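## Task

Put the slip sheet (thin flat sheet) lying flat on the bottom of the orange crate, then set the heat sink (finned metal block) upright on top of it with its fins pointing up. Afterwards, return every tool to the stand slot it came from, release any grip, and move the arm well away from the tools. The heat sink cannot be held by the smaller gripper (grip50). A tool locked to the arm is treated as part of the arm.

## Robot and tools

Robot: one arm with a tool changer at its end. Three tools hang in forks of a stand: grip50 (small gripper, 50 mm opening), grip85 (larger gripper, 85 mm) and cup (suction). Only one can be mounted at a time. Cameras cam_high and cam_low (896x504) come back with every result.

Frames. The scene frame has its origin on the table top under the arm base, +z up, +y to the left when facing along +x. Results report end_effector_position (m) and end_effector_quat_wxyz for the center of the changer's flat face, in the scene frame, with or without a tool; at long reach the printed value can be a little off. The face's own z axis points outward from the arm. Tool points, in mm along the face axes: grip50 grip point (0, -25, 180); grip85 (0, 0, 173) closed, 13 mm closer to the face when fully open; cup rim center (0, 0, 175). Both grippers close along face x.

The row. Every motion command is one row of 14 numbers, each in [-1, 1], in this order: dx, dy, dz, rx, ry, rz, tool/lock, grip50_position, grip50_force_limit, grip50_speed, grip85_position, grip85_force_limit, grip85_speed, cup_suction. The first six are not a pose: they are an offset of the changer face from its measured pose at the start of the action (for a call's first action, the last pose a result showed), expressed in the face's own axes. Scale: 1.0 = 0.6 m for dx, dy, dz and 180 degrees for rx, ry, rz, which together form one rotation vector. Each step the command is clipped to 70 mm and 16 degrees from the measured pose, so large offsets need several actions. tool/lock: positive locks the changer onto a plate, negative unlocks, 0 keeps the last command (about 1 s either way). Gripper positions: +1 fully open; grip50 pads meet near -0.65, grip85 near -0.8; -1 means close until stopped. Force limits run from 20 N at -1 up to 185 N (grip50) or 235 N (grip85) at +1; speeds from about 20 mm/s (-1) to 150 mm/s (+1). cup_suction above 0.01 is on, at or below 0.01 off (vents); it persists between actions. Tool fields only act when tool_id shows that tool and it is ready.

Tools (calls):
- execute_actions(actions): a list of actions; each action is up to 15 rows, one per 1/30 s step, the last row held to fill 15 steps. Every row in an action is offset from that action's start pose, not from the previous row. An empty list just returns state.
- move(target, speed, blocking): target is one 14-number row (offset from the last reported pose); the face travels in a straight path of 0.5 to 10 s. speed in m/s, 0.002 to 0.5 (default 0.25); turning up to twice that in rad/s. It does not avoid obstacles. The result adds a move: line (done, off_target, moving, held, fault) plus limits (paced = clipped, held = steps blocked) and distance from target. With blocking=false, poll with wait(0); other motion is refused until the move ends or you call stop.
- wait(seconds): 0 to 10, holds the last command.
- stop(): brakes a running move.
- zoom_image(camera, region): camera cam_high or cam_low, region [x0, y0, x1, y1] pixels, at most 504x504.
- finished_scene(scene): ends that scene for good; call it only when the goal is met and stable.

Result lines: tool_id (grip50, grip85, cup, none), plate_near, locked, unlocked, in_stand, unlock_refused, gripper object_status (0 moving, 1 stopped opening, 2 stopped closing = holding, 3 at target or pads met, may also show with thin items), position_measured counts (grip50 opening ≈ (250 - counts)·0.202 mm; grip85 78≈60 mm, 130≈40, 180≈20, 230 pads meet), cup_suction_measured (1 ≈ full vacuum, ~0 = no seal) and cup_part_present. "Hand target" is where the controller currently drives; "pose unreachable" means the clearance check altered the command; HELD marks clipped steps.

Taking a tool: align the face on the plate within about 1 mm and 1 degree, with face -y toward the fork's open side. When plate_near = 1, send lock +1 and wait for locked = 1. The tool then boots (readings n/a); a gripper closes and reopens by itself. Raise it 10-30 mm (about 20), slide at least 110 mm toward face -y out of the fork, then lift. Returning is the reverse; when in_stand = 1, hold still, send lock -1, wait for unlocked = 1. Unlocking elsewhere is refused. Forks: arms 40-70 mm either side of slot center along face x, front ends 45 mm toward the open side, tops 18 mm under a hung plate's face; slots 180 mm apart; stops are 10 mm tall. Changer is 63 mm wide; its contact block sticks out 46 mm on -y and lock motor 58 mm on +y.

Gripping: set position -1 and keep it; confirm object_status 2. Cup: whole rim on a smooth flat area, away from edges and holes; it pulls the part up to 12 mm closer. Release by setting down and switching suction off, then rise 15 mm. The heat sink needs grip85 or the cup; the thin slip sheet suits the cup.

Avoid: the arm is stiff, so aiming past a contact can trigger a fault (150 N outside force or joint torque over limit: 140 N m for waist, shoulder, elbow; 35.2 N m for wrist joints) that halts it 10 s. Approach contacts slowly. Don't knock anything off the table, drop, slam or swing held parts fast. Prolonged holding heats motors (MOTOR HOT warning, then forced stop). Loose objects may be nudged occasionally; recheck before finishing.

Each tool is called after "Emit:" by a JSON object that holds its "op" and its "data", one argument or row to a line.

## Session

Emit:
{"op": "execute_actions", "data": {
  "actions": []
}}

Scene clock: 0.00 s.
end_effector_position=(+0.5065, +0.0115, +0.4834) locked=0 unlocked=1 plate_near=0 in_stand=0 unlock_refused=0 tool_id=none grip50_position_measured=n/a grip50_object_status=n/a grip85_position_measured=n/a grip85_object_status=n/a cup_suction_measured=n/a cup_part_present=n/a end_effector_quat_wxyz=(-0.004, +0.699, +0.715, -0.005)
Joint positions: [ 0.266  0.131  0.192  0.001 -1.629 -0.261]
Joint velocities: [-0.002 -0.     0.     0.001  0.     0.001]
Hand target: +0.506, +0.011, +0.483; -0.004, +0.699, +0.715, -0.005

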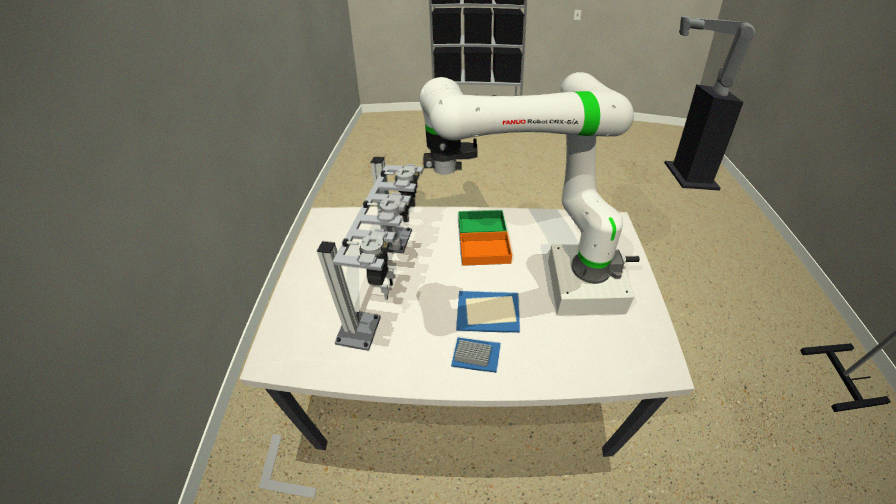

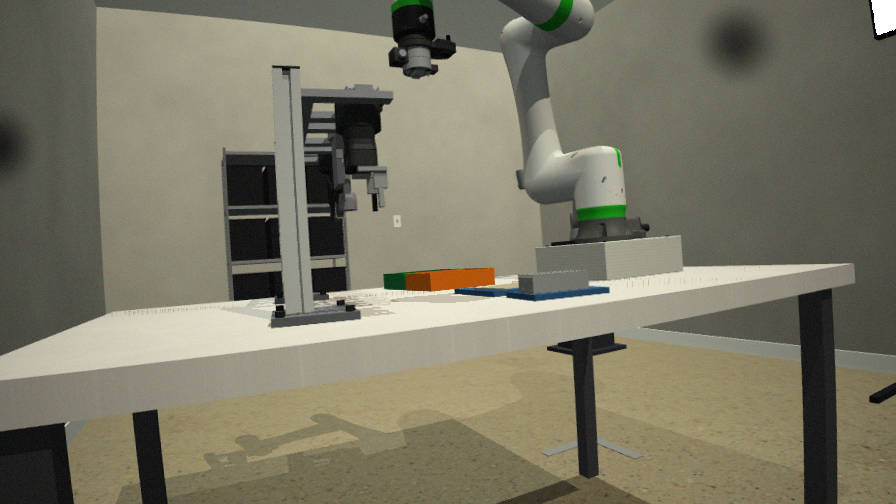

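Emit:
{"op": "zoom_image", "data": {
  "camera": "cam_high",
  "region": [310, 150, 440, 310]
}}

Emit:
{"op": "zoom_image", "data": {
  "camera": "cam_low",
  "region": [260, 60, 420, 240]
}}

Emit:
{"op": "zoom_image", "data": {
  "camera": "cam_high",
  "region": [540, 230, 650, 330]
}}

Region (310, 150, 440, 310) of cam_high's 896x504 image, scaled by 3.150, with more detail than that image has; it fills the left 410 columns of this view, and the rest is white.

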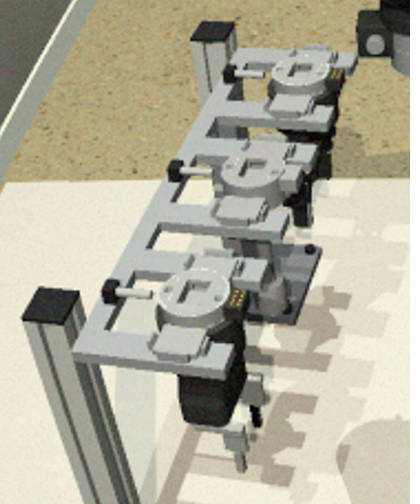

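Region (260, 60, 420, 240) of cam_low's 896x504 image, scaled by 2.800, with more detail than that image has.

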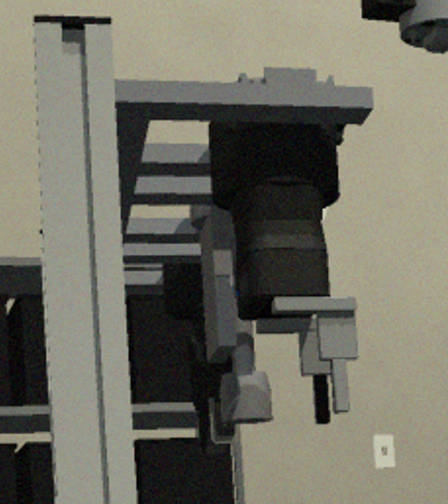

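Region (540, 230, 650, 330) of cam_high's 896x504 image, scaled by 4.582, with more detail than that image has; it fills the top 458 rows of this view, and the rest is white.

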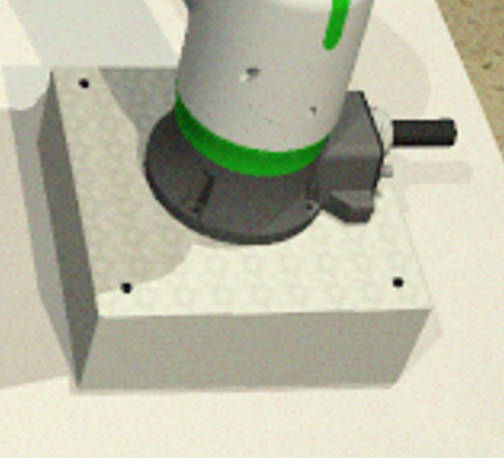

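Emit:
{"op": "zoom_image", "data": {
  "camera": "cam_high",
  "region": [370, 184, 410, 224]
}}

Emit:
{"op": "zoom_image", "data": {
  "camera": "cam_high",
  "region": [385, 154, 425, 194]
}}

Emit:
{"op": "zoom_image", "data": {
  "camera": "cam_high",
  "region": [352, 224, 392, 264]
}}

Region (370, 184, 410, 224) of cam_high's 896x504 image, scaled by 12.600, with more detail than that image has.

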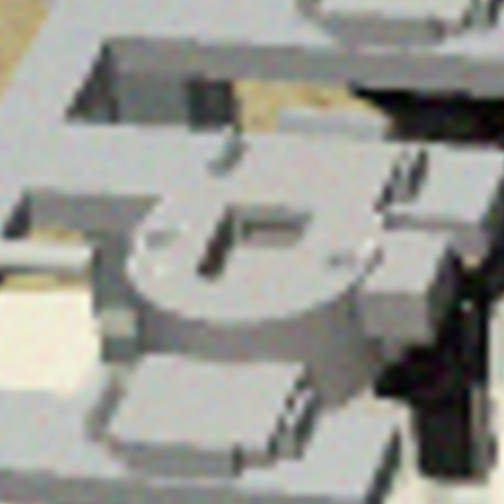

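Region (385, 154, 425, 194) of cam_high's 896x504 image, scaled by 12.600, with more detail than that image has.

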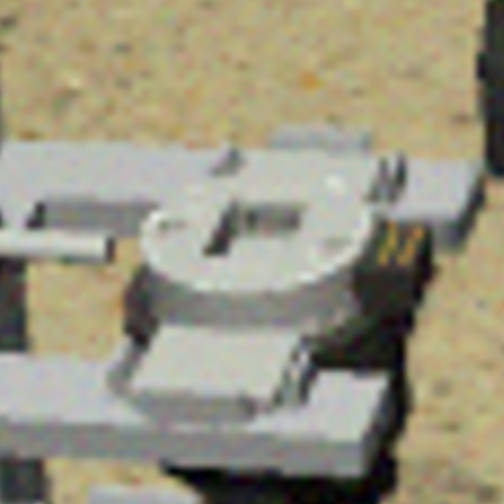

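Region (352, 224, 392, 264) of cam_high's 896x504 image, scaled by 12.600, with more detail than that image has.

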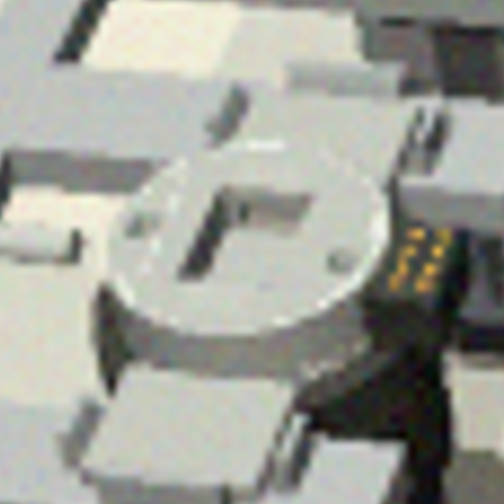

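Emit:
{"op": "zoom_image", "data": {
  "camera": "cam_high",
  "region": [326, 225, 398, 280]
}}

Emit:
{"op": "zoom_image", "data": {
  "camera": "cam_high",
  "region": [352, 160, 430, 235]
}}

Region (326, 225, 398, 280) of cam_high's 896x504 image, scaled by 7.000, with more detail than that image has; it fills the top 385 rows of this view, and the rest is white.

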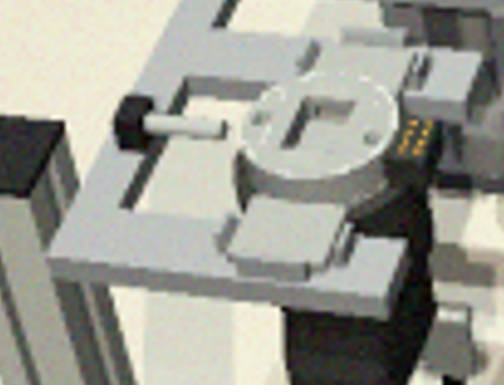

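Region (352, 160, 430, 235) of cam_high's 896x504 image, scaled by 6.462, with more detail than that image has; it fills the top 485 rows of this view, and the rest is white.

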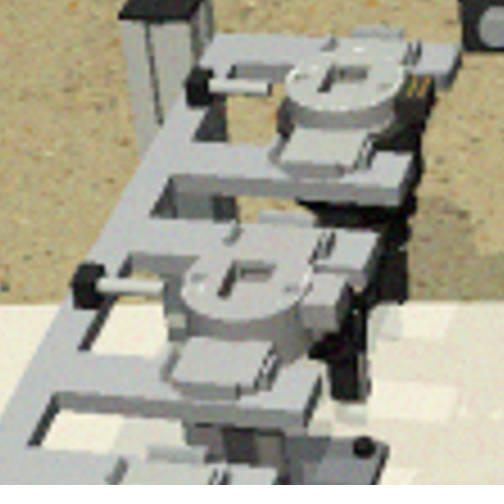

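Emit:
{"op": "move", "data": {
  "target": [-0.0128,0.2839,0.1654,-0.004,0.0007,0.0422,0,1,0,0,1,0,0,0],
  "speed": 0.3
}}

Emit:
{"op": "zoom_image", "data": {
  "camera": "cam_high",
  "region": [370, 184, 410, 224]
}}

Scene clock: 38.40 s.
end_effector_position=(+0.6754, +0.0071, +0.3817) locked=0 unlocked=1 plate_near=0 in_stand=0 unlock_refused=0 tool_id=none grip50_position_measured=n/a grip50_object_status=n/a grip85_position_measured=n/a grip85_object_status=n/a cup_suction_measured=n/a cup_part_present=n/a end_effector_quat_wxyz=(+0.000, +0.745, +0.667, -0.000)
Joint positions: [ 0.187  0.58   0.558  0.002 -1.533 -0.315]
Joint velocities: [ 0.001  0.003  0.003 -0.    -0.004  0.   ]
Hand target: +0.675, +0.007, +0.382; +0.000, +0.745, +0.667, -0.000
Off the commanded pose: 0.001 m, 0 deg.
move: done

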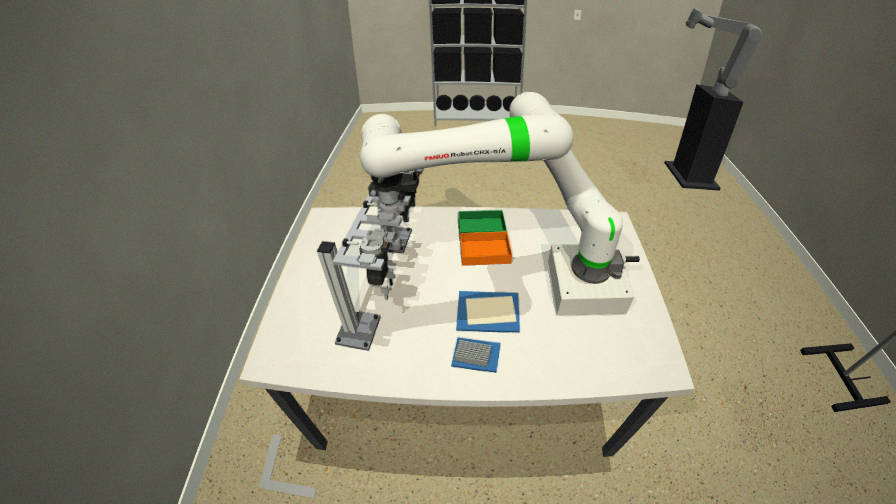

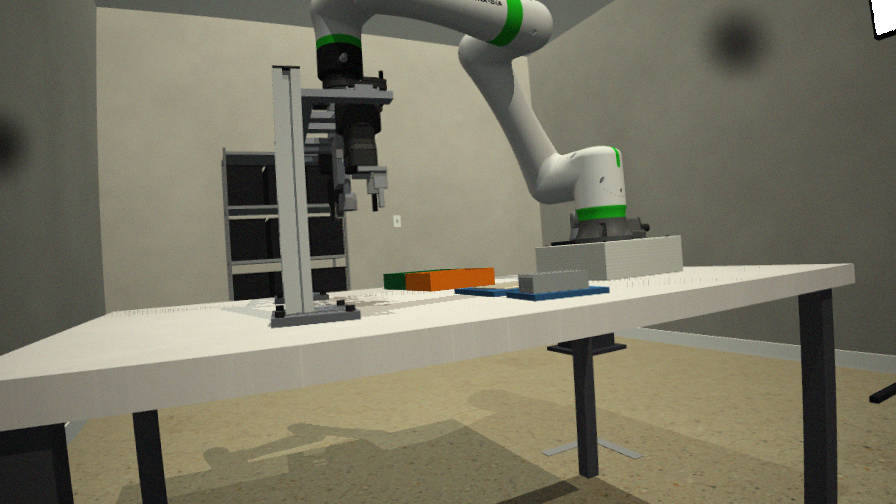

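Region (370, 184, 410, 224) of cam_high's 896x504 image, scaled by 12.600, with more detail than that image has.

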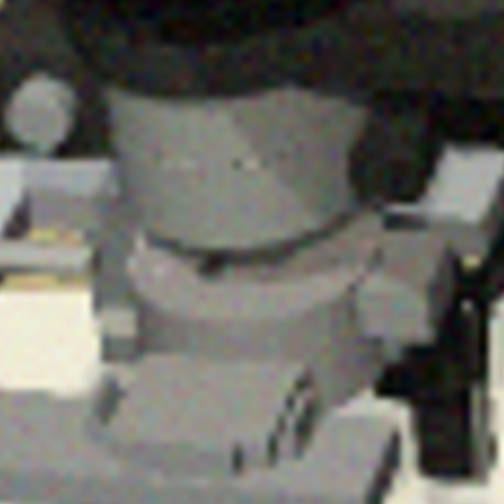

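Emit:
{"op": "zoom_image", "data": {
  "camera": "cam_high",
  "region": [376, 190, 404, 218]
}}

Region (376, 190, 404, 218) of cam_high's 896x504 image, scaled by 18.000, with more detail than that image has.

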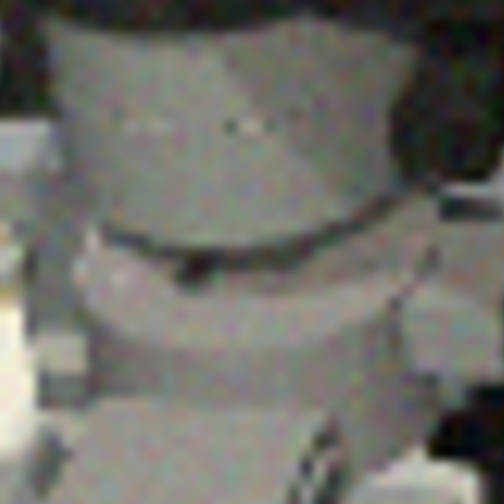

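Emit:
{"op": "execute_actions", "data": {
  "actions": [
    [[0.0006,-0.0001,0.003,0,0,0,0,1,0,0,1,0,0,0],[0.0012,-0.0001,0.007,0,0,0,0,1,0,0,1,0,0,0],[0.0018,-0.0002,0.011,0,0,0,0,1,0,0,1,0,0,0],[0.0024,-0.0003,0.015,0,0,0,0,1,0,0,1,0,0,0],[0.003,-0.0003,0.0185,0,0,0,0,1,0,0,1,0,0,0],[0.0035,-0.0004,0.0217,0,0,0,0,1,0,0,1,0,0,0]]
  ]
}}

Emit:
{"op": "zoom_image", "data": {
  "camera": "cam_high",
  "region": [376, 190, 404, 218]
}}

Scene clock: 44.20 s.
end_effector_position=(+0.6754, +0.0093, +0.3687) locked=0 unlocked=1 plate_near=0 in_stand=0 unlock_refused=0 tool_id=none grip50_position_measured=n/a grip50_object_status=n/a grip85_position_measured=n/a grip85_object_status=n/a cup_suction_measured=n/a cup_part_present=n/a end_effector_quat_wxyz=(+0.000, +0.745, +0.667, +0.000)
Joint positions: [ 0.19   0.582  0.531  0.001 -1.504 -0.318]
Joint velocities: [ 0.001 -0.    -0.001 -0.001  0.001 -0.001]
Hand target: +0.675, +0.009, +0.369; +0.000, +0.745, +0.667, -0.000
Off the commanded pose: 0.000 m, 0 deg.
Step readings (end_effector_position):
0: (+0.6754, +0.0071, +0.3816)
1: (+0.6754, +0.0071, +0.3816)
2: (+0.6753, +0.0071, +0.3813)
4: (+0.6753, +0.0072, +0.3783)
8: (+0.6753, +0.0088, +0.3704)
15: end_effector_position above

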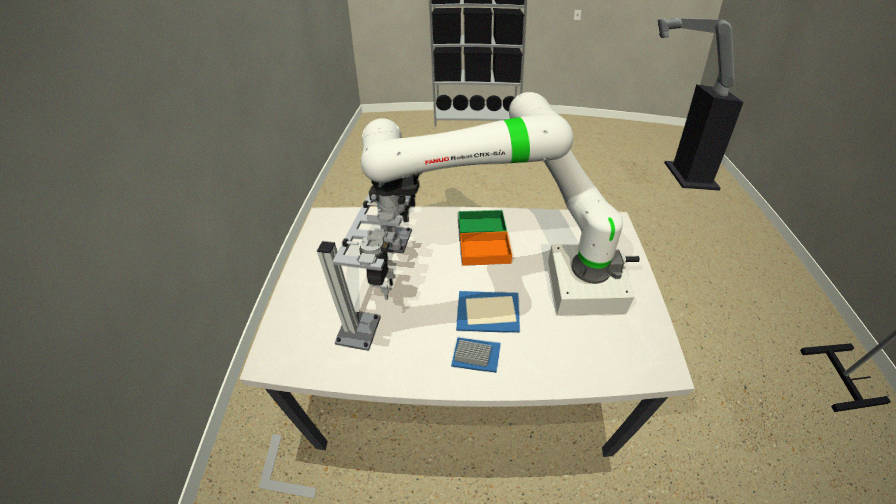

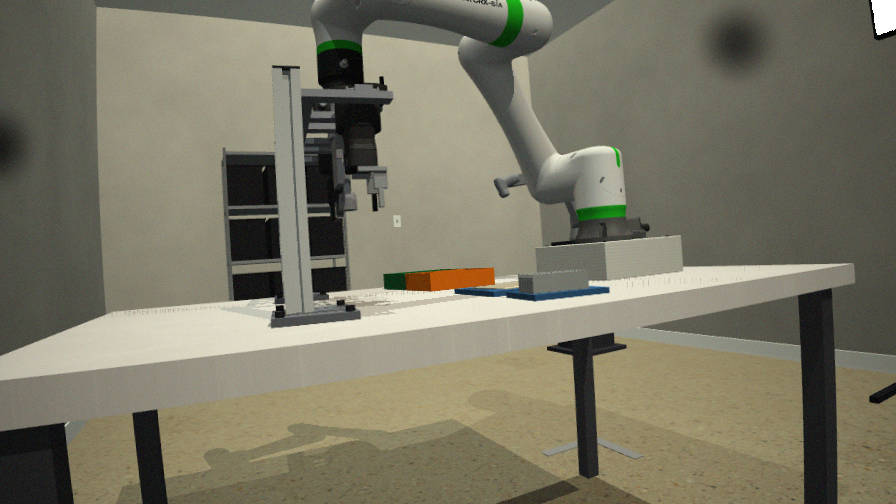

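Region (376, 190, 404, 218) of cam_high's 896x504 image, scaled by 18.000, with more detail than that image has.

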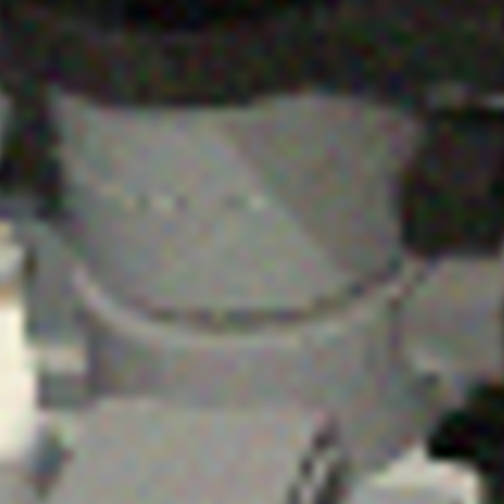

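Emit:
{"op": "execute_actions", "data": {
  "actions": [
    [[0,0,0.0008,0,0,0,0,1,0,0,1,0,0,0],[0,0,0.0016,0,0,0,0,1,0,0,1,0,0,0],[0,0,0.0024,0,0,0,0,1,0,0,1,0,0,0],[0,0,0.0032,0,0,0,0,1,0,0,1,0,0,0],[0,0,0.004,0,0,0,0,1,0,0,1,0,0,0],[0,0,0.0048,0,0,0,0,1,0,0,1,0,0,0],[0,0,0.0056,0,0,0,0,1,0,0,1,0,0,0],[0,0,0.0064,0,0,0,0,1,0,0,1,0,0,0],[0,0,0.0072,0,0,0,0,1,0,0,1,0,0,0],[0,0,0.008,0,0,0,0,1,0,0,1,0,0,0],[0,0,0.0087,0,0,0,0,1,0,0,1,0,0,0]]
  ]
}}

Scene clock: 46.83 s.
end_effector_position=(+0.6754, +0.0093, +0.3636) locked=0 unlocked=1 plate_near=0 in_stand=1 unlock_refused=0 tool_id=none grip50_position_measured=n/a grip50_object_status=n/a grip85_position_measured=n/a grip85_object_status=n/a cup_suction_measured=n/a cup_part_present=n/a end_effector_quat_wxyz=(+0.000, +0.745, +0.667, +0.000)
Joint positions: [ 0.19   0.583  0.521  0.001 -1.493 -0.318]
Joint velocities: [ 0.001  0.    -0.004  0.001  0.004 -0.   ]
Hand target: +0.675, +0.009, +0.364; +0.000, +0.745, +0.667, +0.000
Off the commanded pose: 0.000 m, 0 deg.
Step readings (end_effector_position):
0: (+0.6754, +0.0093, +0.3687)
1: (+0.6754, +0.0093, +0.3687)
2: (+0.6754, +0.0093, +0.3685)
4: (+0.6754, +0.0093, +0.3679)
8: (+0.6754, +0.0093, +0.3660)
15: end_effector_position above

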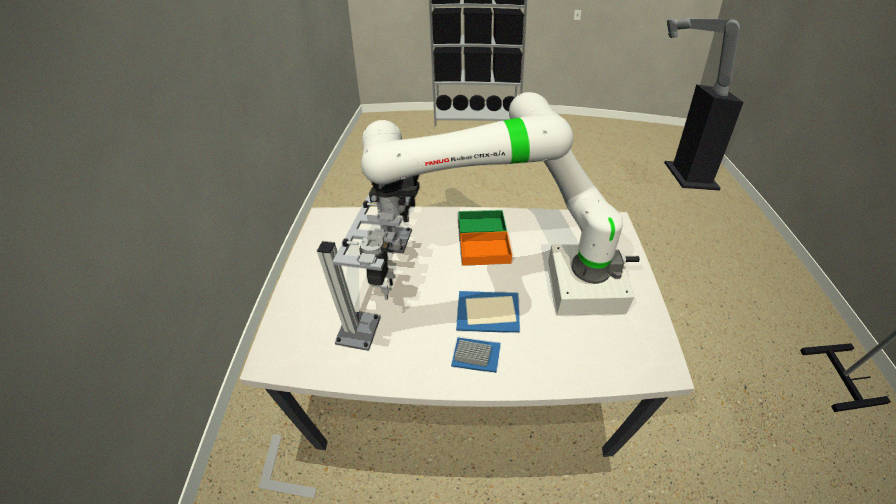

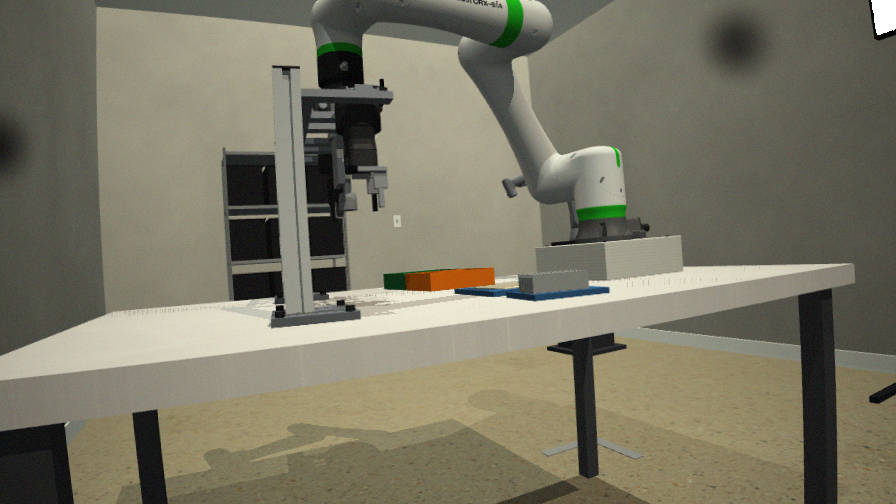

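Emit:
{"op": "execute_actions", "data": {
  "actions": [
    [[0,0,0.0018,0,0,0,0,1,0,0,1,0,0,0]]
  ]
}}

Scene clock: 47.83 s.
end_effector_position=(+0.6754, +0.0093, +0.3625) locked=0 unlocked=1 plate_near=1 in_stand=1 unlock_refused=0 tool_id=none grip50_position_measured=n/a grip50_object_status=n/a grip85_position_measured=n/a grip85_object_status=n/a cup_suction_measured=n/a cup_part_present=n/a end_effector_quat_wxyz=(+0.000, +0.745, +0.667, +0.000)
Joint positions: [ 0.19   0.583  0.519  0.001 -1.49  -0.318]
Joint velocities: [-0.001 -0.    -0.     0.    -0.001  0.   ]
Hand target: +0.675, +0.009, +0.363; +0.000, +0.745, +0.667, +0.000
Off the commanded pose: 0.000 m, 0 deg.
Step readings (end_effector_position):
0: (+0.6754, +0.0093, +0.3635)
1: (+0.6754, +0.0093, +0.3635)
2: (+0.6754, +0.0093, +0.3632)
4: (+0.6754, +0.0093, +0.3627)
8: (+0.6754, +0.0093, +0.3625)
15: end_effector_position above

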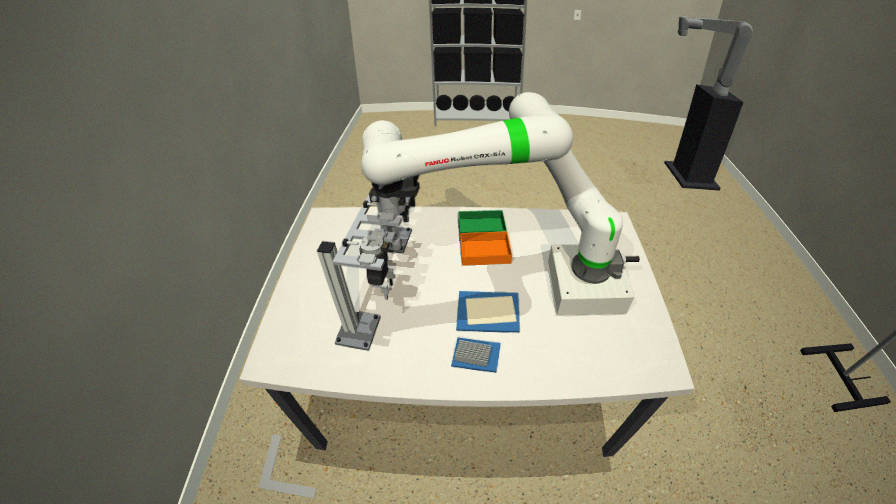

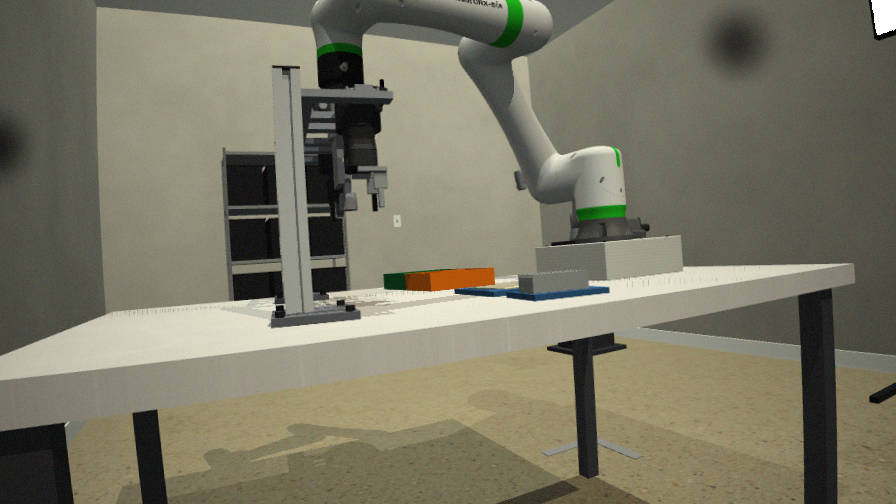

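plate_near=1 on first try. Lock.

Emit:
{"op": "execute_actions", "data": {
  "actions": [
    [[0,0,0,0,0,0,1,1,0,0,1,0,0,0]]
  ]
}}

Emit:
{"op": "zoom_image", "data": {
  "camera": "cam_high",
  "region": [450, 280, 530, 340]
}}

Emit:
{"op": "zoom_image", "data": {
  "camera": "cam_high",
  "region": [445, 200, 529, 274]
}}

Scene clock: 53.70 s.
end_effector_position=(+0.6754, +0.0093, +0.3625) locked=0 unlocked=0 plate_near=1 in_stand=1 unlock_refused=0 tool_id=none grip50_position_measured=n/a grip50_object_status=n/a grip85_position_measured=n/a grip85_object_status=n/a cup_suction_measured=n/a cup_part_present=n/a end_effector_quat_wxyz=(+0.000, +0.745, +0.667, +0.000)
Joint positions: [ 0.19   0.583  0.519  0.001 -1.49  -0.318]
Joint velocities: [-0.001 -0.    -0.001  0.001  0.    -0.001]
Hand target: +0.675, +0.009, +0.363; +0.000, +0.745, +0.667, +0.000
Off the commanded pose: 0.000 m, 0 deg.
Step readings (end_effector_position):
0: (+0.6754, +0.0093, +0.3625)
1: (+0.6754, +0.0093, +0.3625)
2: (+0.6754, +0.0093, +0.3625)
4: (+0.6754, +0.0093, +0.3625)
8: (+0.6754, +0.0093, +0.3625)
15: end_effector_position above

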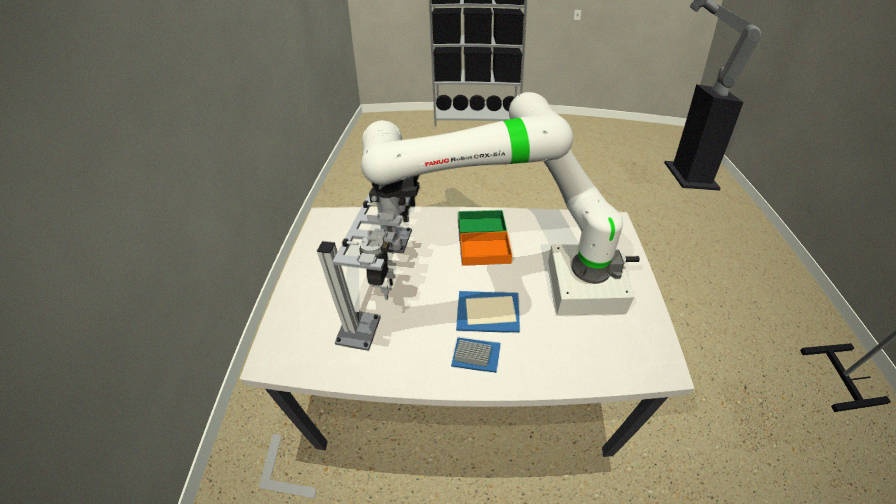

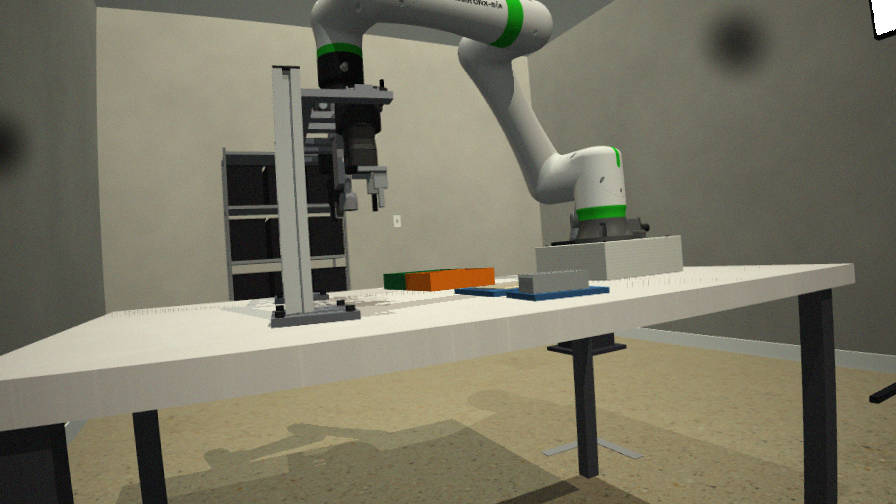

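Region (450, 280, 530, 340) of cam_high's 896x504 image, scaled by 6.300, with more detail than that image has; it fills the top 378 rows of this view, and the rest is white.

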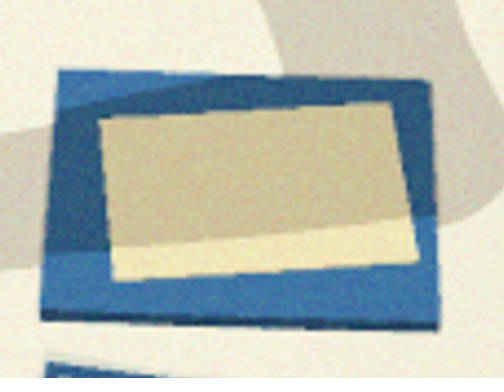

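Region (445, 200, 529, 274) of cam_high's 896x504 image, scaled by 6.000, with more detail than that image has; it fills the top 444 rows of this view, and the rest is white.

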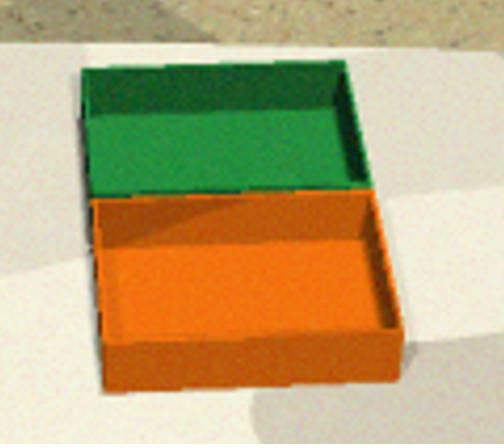

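Emit:
{"op": "move", "data": {
  "target": [0,0,-0.0333,0,0,0,0,1,0,0,1,0,0,0],
  "speed": 0.08
}}

Scene clock: 65.07 s.
end_effector_position=(+0.6754, +0.0093, +0.3826) locked=1 unlocked=0 plate_near=1 in_stand=0 unlock_refused=0 tool_id=cup grip50_position_measured=n/a grip50_object_status=n/a grip85_position_measured=n/a grip85_object_status=n/a cup_suction_measured=0.00 cup_part_present=0 end_effector_quat_wxyz=(+0.000, +0.745, +0.667, +0.000)
Joint positions: [ 0.19   0.58   0.56   0.001 -1.535 -0.318]
Joint velocities: [-0.001  0.     0.001 -0.    -0.002  0.001]
Hand target: +0.675, +0.009, +0.383; +0.000, +0.745, +0.667, +0.000
Off the commanded pose: 0.000 m, 0 deg.
move: done

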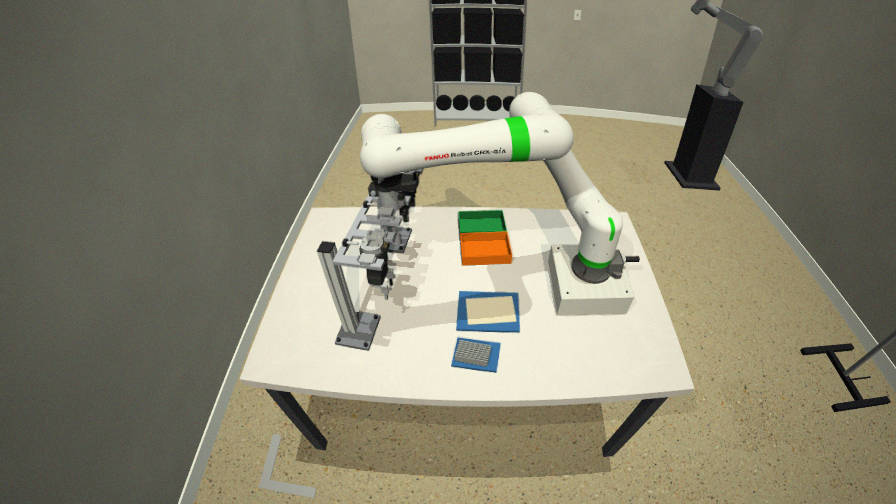

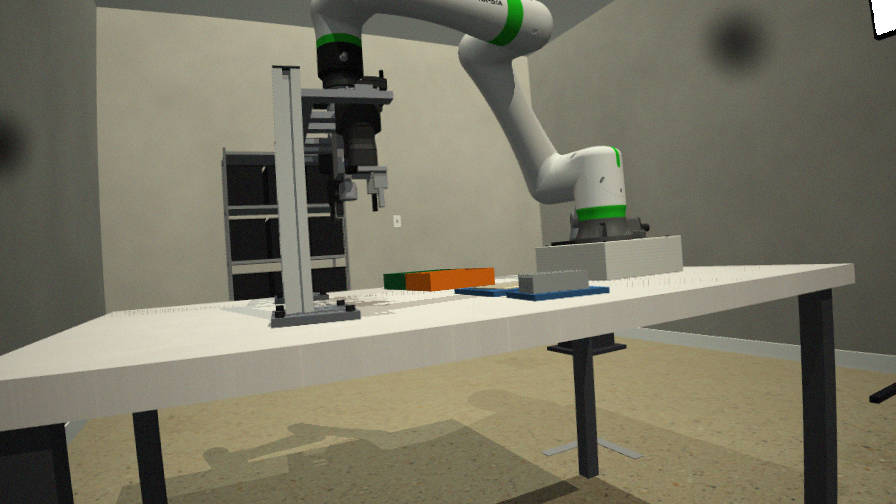

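Emit:
{"op": "move", "data": {
  "target": [0,-0.2,0,0,0,0,0,1,0,0,1,0,0,0],
  "speed": 0.25
}}

Scene clock: 66.83 s.
end_effector_position=(+0.5562, +0.0226, +0.3828) locked=1 unlocked=0 plate_near=1 in_stand=0 unlock_refused=0 tool_id=cup grip50_position_measured=n/a grip50_object_status=n/a grip85_position_measured=n/a grip85_object_status=n/a cup_suction_measured=0.00 cup_part_present=0 end_effector_quat_wxyz=(+0.000, +0.745, +0.667, +0.000)
Joint positions: [ 0.261  0.266  0.118  0.002 -1.408 -0.389]
Joint velocities: [ 0.001 -0.002 -0.001  0.    -0.001 -0.001]
Hand target: +0.556, +0.023, +0.383; +0.000, +0.745, +0.667, +0.000
Off the commanded pose: 0.000 m, 0 deg.
move: done

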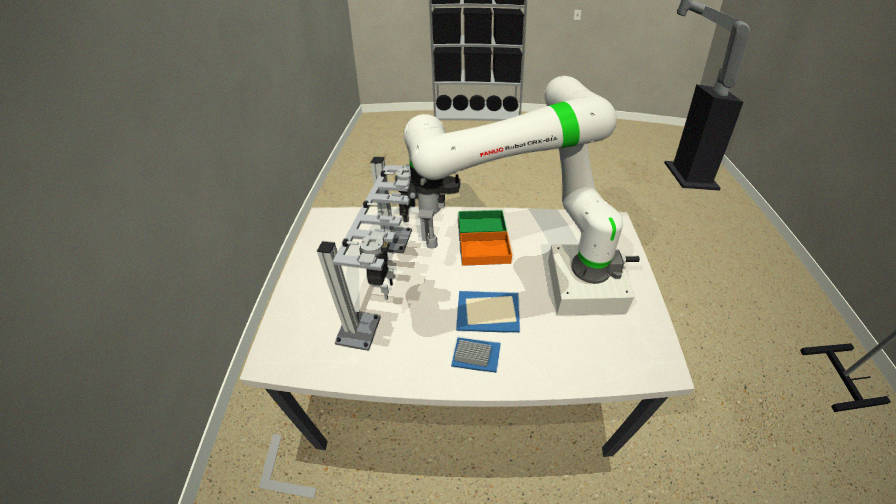

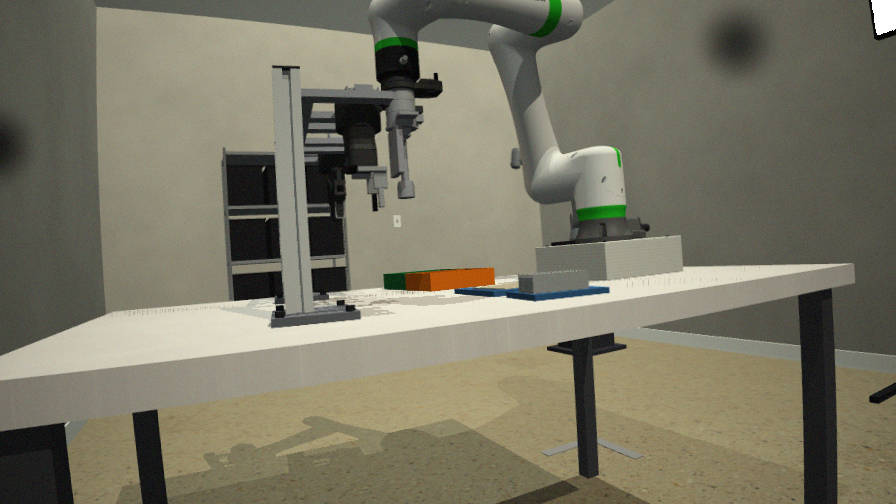

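Emit:
{"op": "move", "data": {
  "target": [0.1438,-0.3407,0.313,0,0,-0.0039,0,1,0,0,1,0,0,0],
  "speed": 0.33
}}

Emit:
{"op": "zoom_image", "data": {
  "camera": "cam_high",
  "region": [450, 270, 530, 340]
}}

Emit:
{"op": "zoom_image", "data": {
  "camera": "cam_low",
  "region": [460, 230, 560, 310]
}}

Scene clock: 70.17 s.
end_effector_position=(+0.3622, +0.1313, +0.1954) locked=1 unlocked=0 plate_near=1 in_stand=0 unlock_refused=0 tool_id=cup grip50_position_measured=n/a grip50_object_status=n/a grip85_position_measured=n/a grip85_object_status=n/a cup_suction_measured=0.00 cup_part_present=0 end_effector_quat_wxyz=(-0.000, +0.741, +0.672, +0.000)
Joint positions: [ 0.681  0.049 -0.623  0.009 -0.885 -0.802]
Joint velocities: [ 0.002  0.002 -0.001 -0.     0.002 -0.003]
Hand target: +0.362, +0.131, +0.195; -0.000, +0.741, +0.672, +0.000
Off the commanded pose: 0.001 m, 0 deg.
move: done

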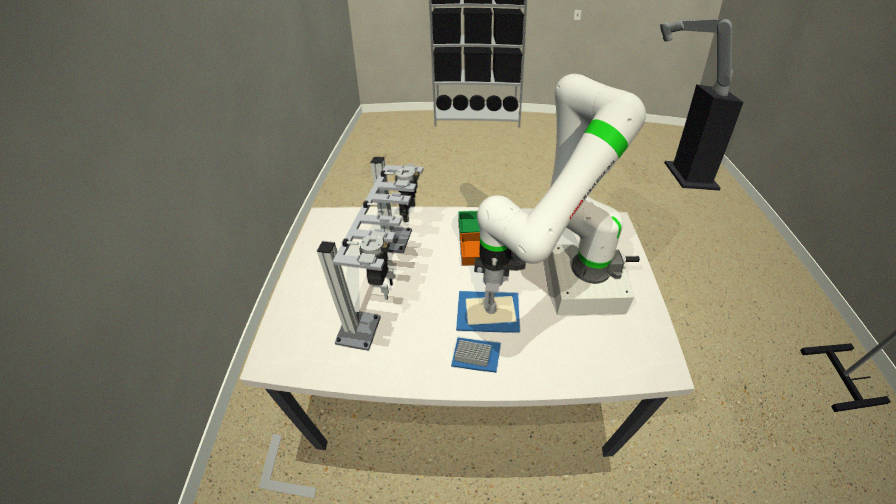

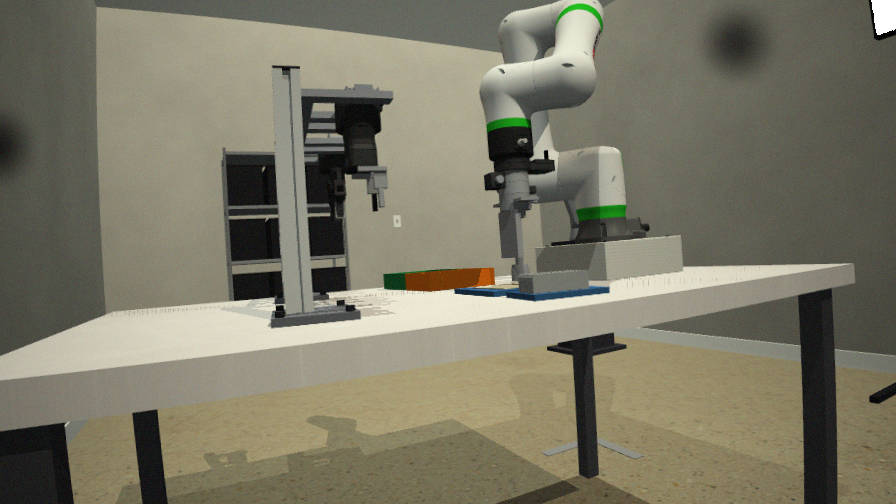

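Region (450, 270, 530, 340) of cam_high's 896x504 image, scaled by 6.300, with more detail than that image has; it fills the top 441 rows of this view, and the rest is white.

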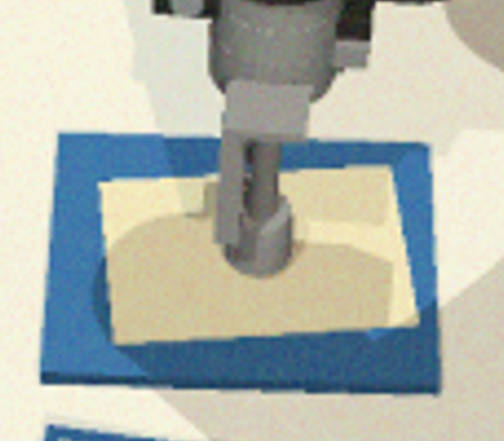

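Region (460, 230, 560, 310) of cam_low's 896x504 image, scaled by 5.040, with more detail than that image has; it fills the top 403 rows of this view, and the rest is white.

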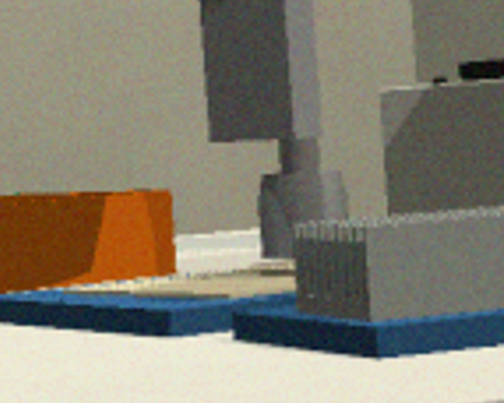

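Emit:
{"op": "execute_actions", "data": {
  "actions": [
    [[-0.002,0.0002,0.001,0,0,0,0,1,0,0,1,0,0,1],[-0.0045,0.0004,0.002,0,0,0,0,1,0,0,1,0,0,1],[-0.0065,0.0006,0.0035,0,0,0,0,1,0,0,1,0,0,1],[-0.0083,0.0008,0.005,0,0,0,0,1,0,0,1,0,0,1],[-0.0083,0.0008,0.007,0,0,0,0,1,0,0,1,0,0,1],[-0.0083,0.0008,0.009,0,0,0,0,1,0,0,1,0,0,1],[-0.0083,0.0008,0.0108,0,0,0,0,1,0,0,1,0,0,1],[-0.0083,0.0008,0.0124,0,0,0,0,1,0,0,1,0,0,1],[-0.0083,0.0008,0.0138,0,0,0,0,1,0,0,1,0,0,1],[-0.0083,0.0008,0.015,0,0,0,0,1,0,0,1,0,0,1],[-0.0083,0.0008,0.016,0,0,0,0,1,0,0,1,0,0,1],[-0.0083,0.0008,0.0168,0,0,0,0,1,0,0,1,0,0,1],[-0.0083,0.0008,0.0173,0,0,0,0,1,0,0,1,0,0,1]]
  ]
}}

Scene clock: 73.80 s.
end_effector_position=(+0.3621, +0.1263, +0.1854) locked=1 unlocked=0 plate_near=1 in_stand=0 unlock_refused=0 tool_id=cup grip50_position_measured=n/a grip50_object_status=n/a grip85_position_measured=n/a grip85_object_status=n/a cup_suction_measured=0.58 cup_part_present=1 end_effector_quat_wxyz=(-0.000, +0.741, +0.672, +0.000)
Joint positions: [ 0.67   0.064 -0.637  0.01  -0.856 -0.791]
Joint velocities: [ 0.001  0.013 -0.005 -0.001  0.018  0.   ]
Hand target: +0.362, +0.126, +0.185; -0.000, +0.741, +0.672, +0.000
Off the commanded pose: 0.000 m, 0 deg.
Step readings (end_effector_position):
0: (+0.3621, +0.1313, +0.1953)
1: (+0.3621, +0.1313, +0.1953)
2: (+0.3621, +0.1311, +0.1951)
4: (+0.3621, +0.1292, +0.1942)
8: (+0.3621, +0.1266, +0.1905)
15: end_effector_position above

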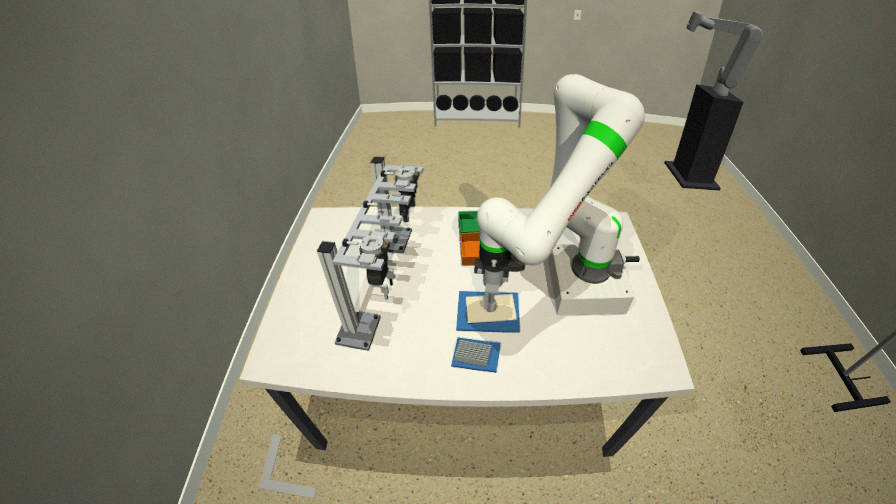

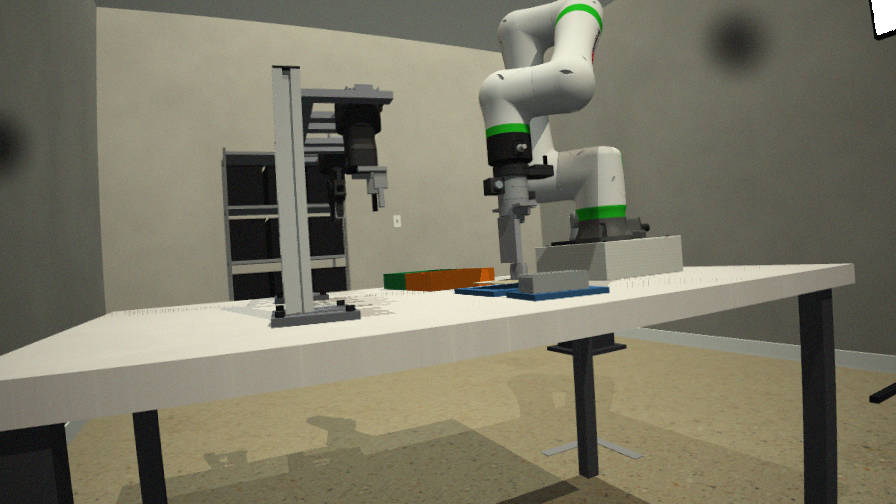

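Emit:
{"op": "execute_actions", "data": {
  "actions": []
}}

Emit:
{"op": "zoom_image", "data": {
  "camera": "cam_high",
  "region": [450, 270, 530, 340]
}}

Emit:
{"op": "zoom_image", "data": {
  "camera": "cam_low",
  "region": [460, 230, 560, 310]
}}

Scene clock: 76.03 s.
end_effector_position=(+0.3622, +0.1263, +0.1851) locked=1 unlocked=0 plate_near=1 in_stand=0 unlock_refused=0 tool_id=cup grip50_position_measured=n/a grip50_object_status=n/a grip85_position_measured=n/a grip85_object_status=n/a cup_suction_measured=0.86 cup_part_present=1 end_effector_quat_wxyz=(-0.000, +0.741, +0.672, +0.000)
Joint positions: [ 0.67   0.065 -0.637  0.01  -0.855 -0.791]
Joint velocities: [-0.001  0.     0.    -0.     0.001  0.   ]
Hand target: +0.362, +0.126, +0.185; -0.000, +0.741, +0.672, +0.000
Off the commanded pose: 0.000 m, 0 deg.

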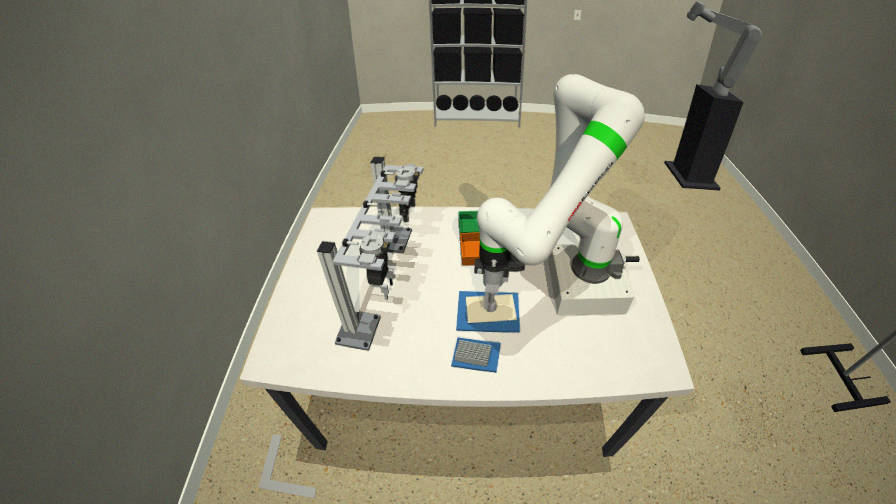

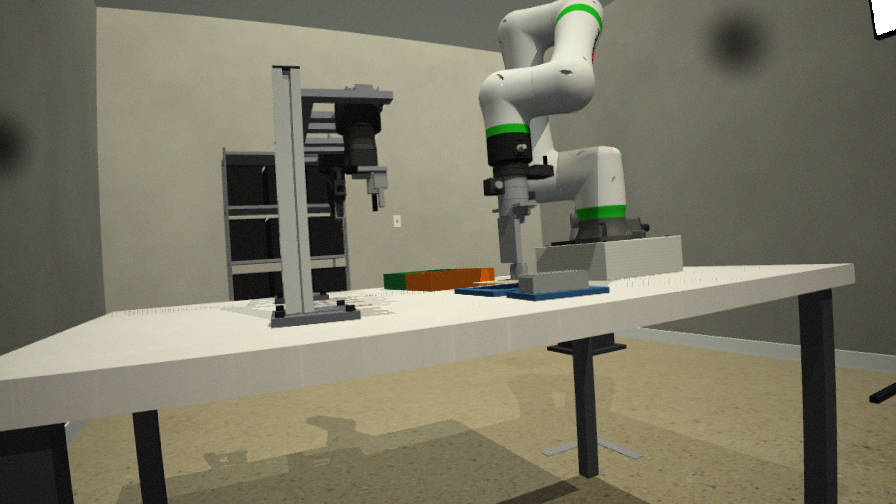

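Region (450, 270, 530, 340) of cam_high's 896x504 image, scaled by 6.300, with more detail than that image has; it fills the top 441 rows of this view, and the rest is white.

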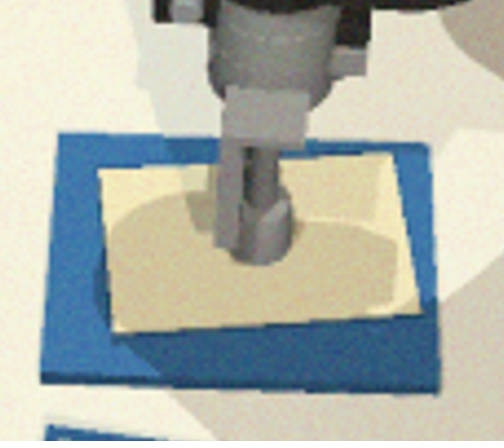

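Region (460, 230, 560, 310) of cam_low's 896x504 image, scaled by 5.040, with more detail than that image has; it fills the top 403 rows of this view, and the rest is white.

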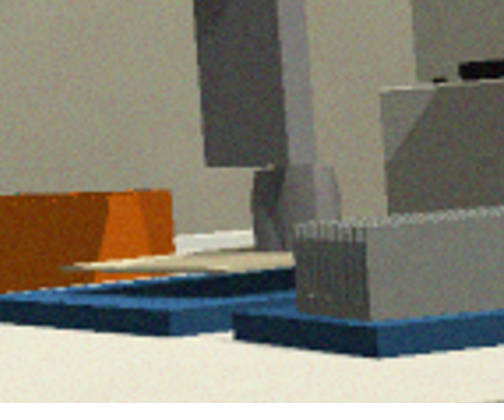

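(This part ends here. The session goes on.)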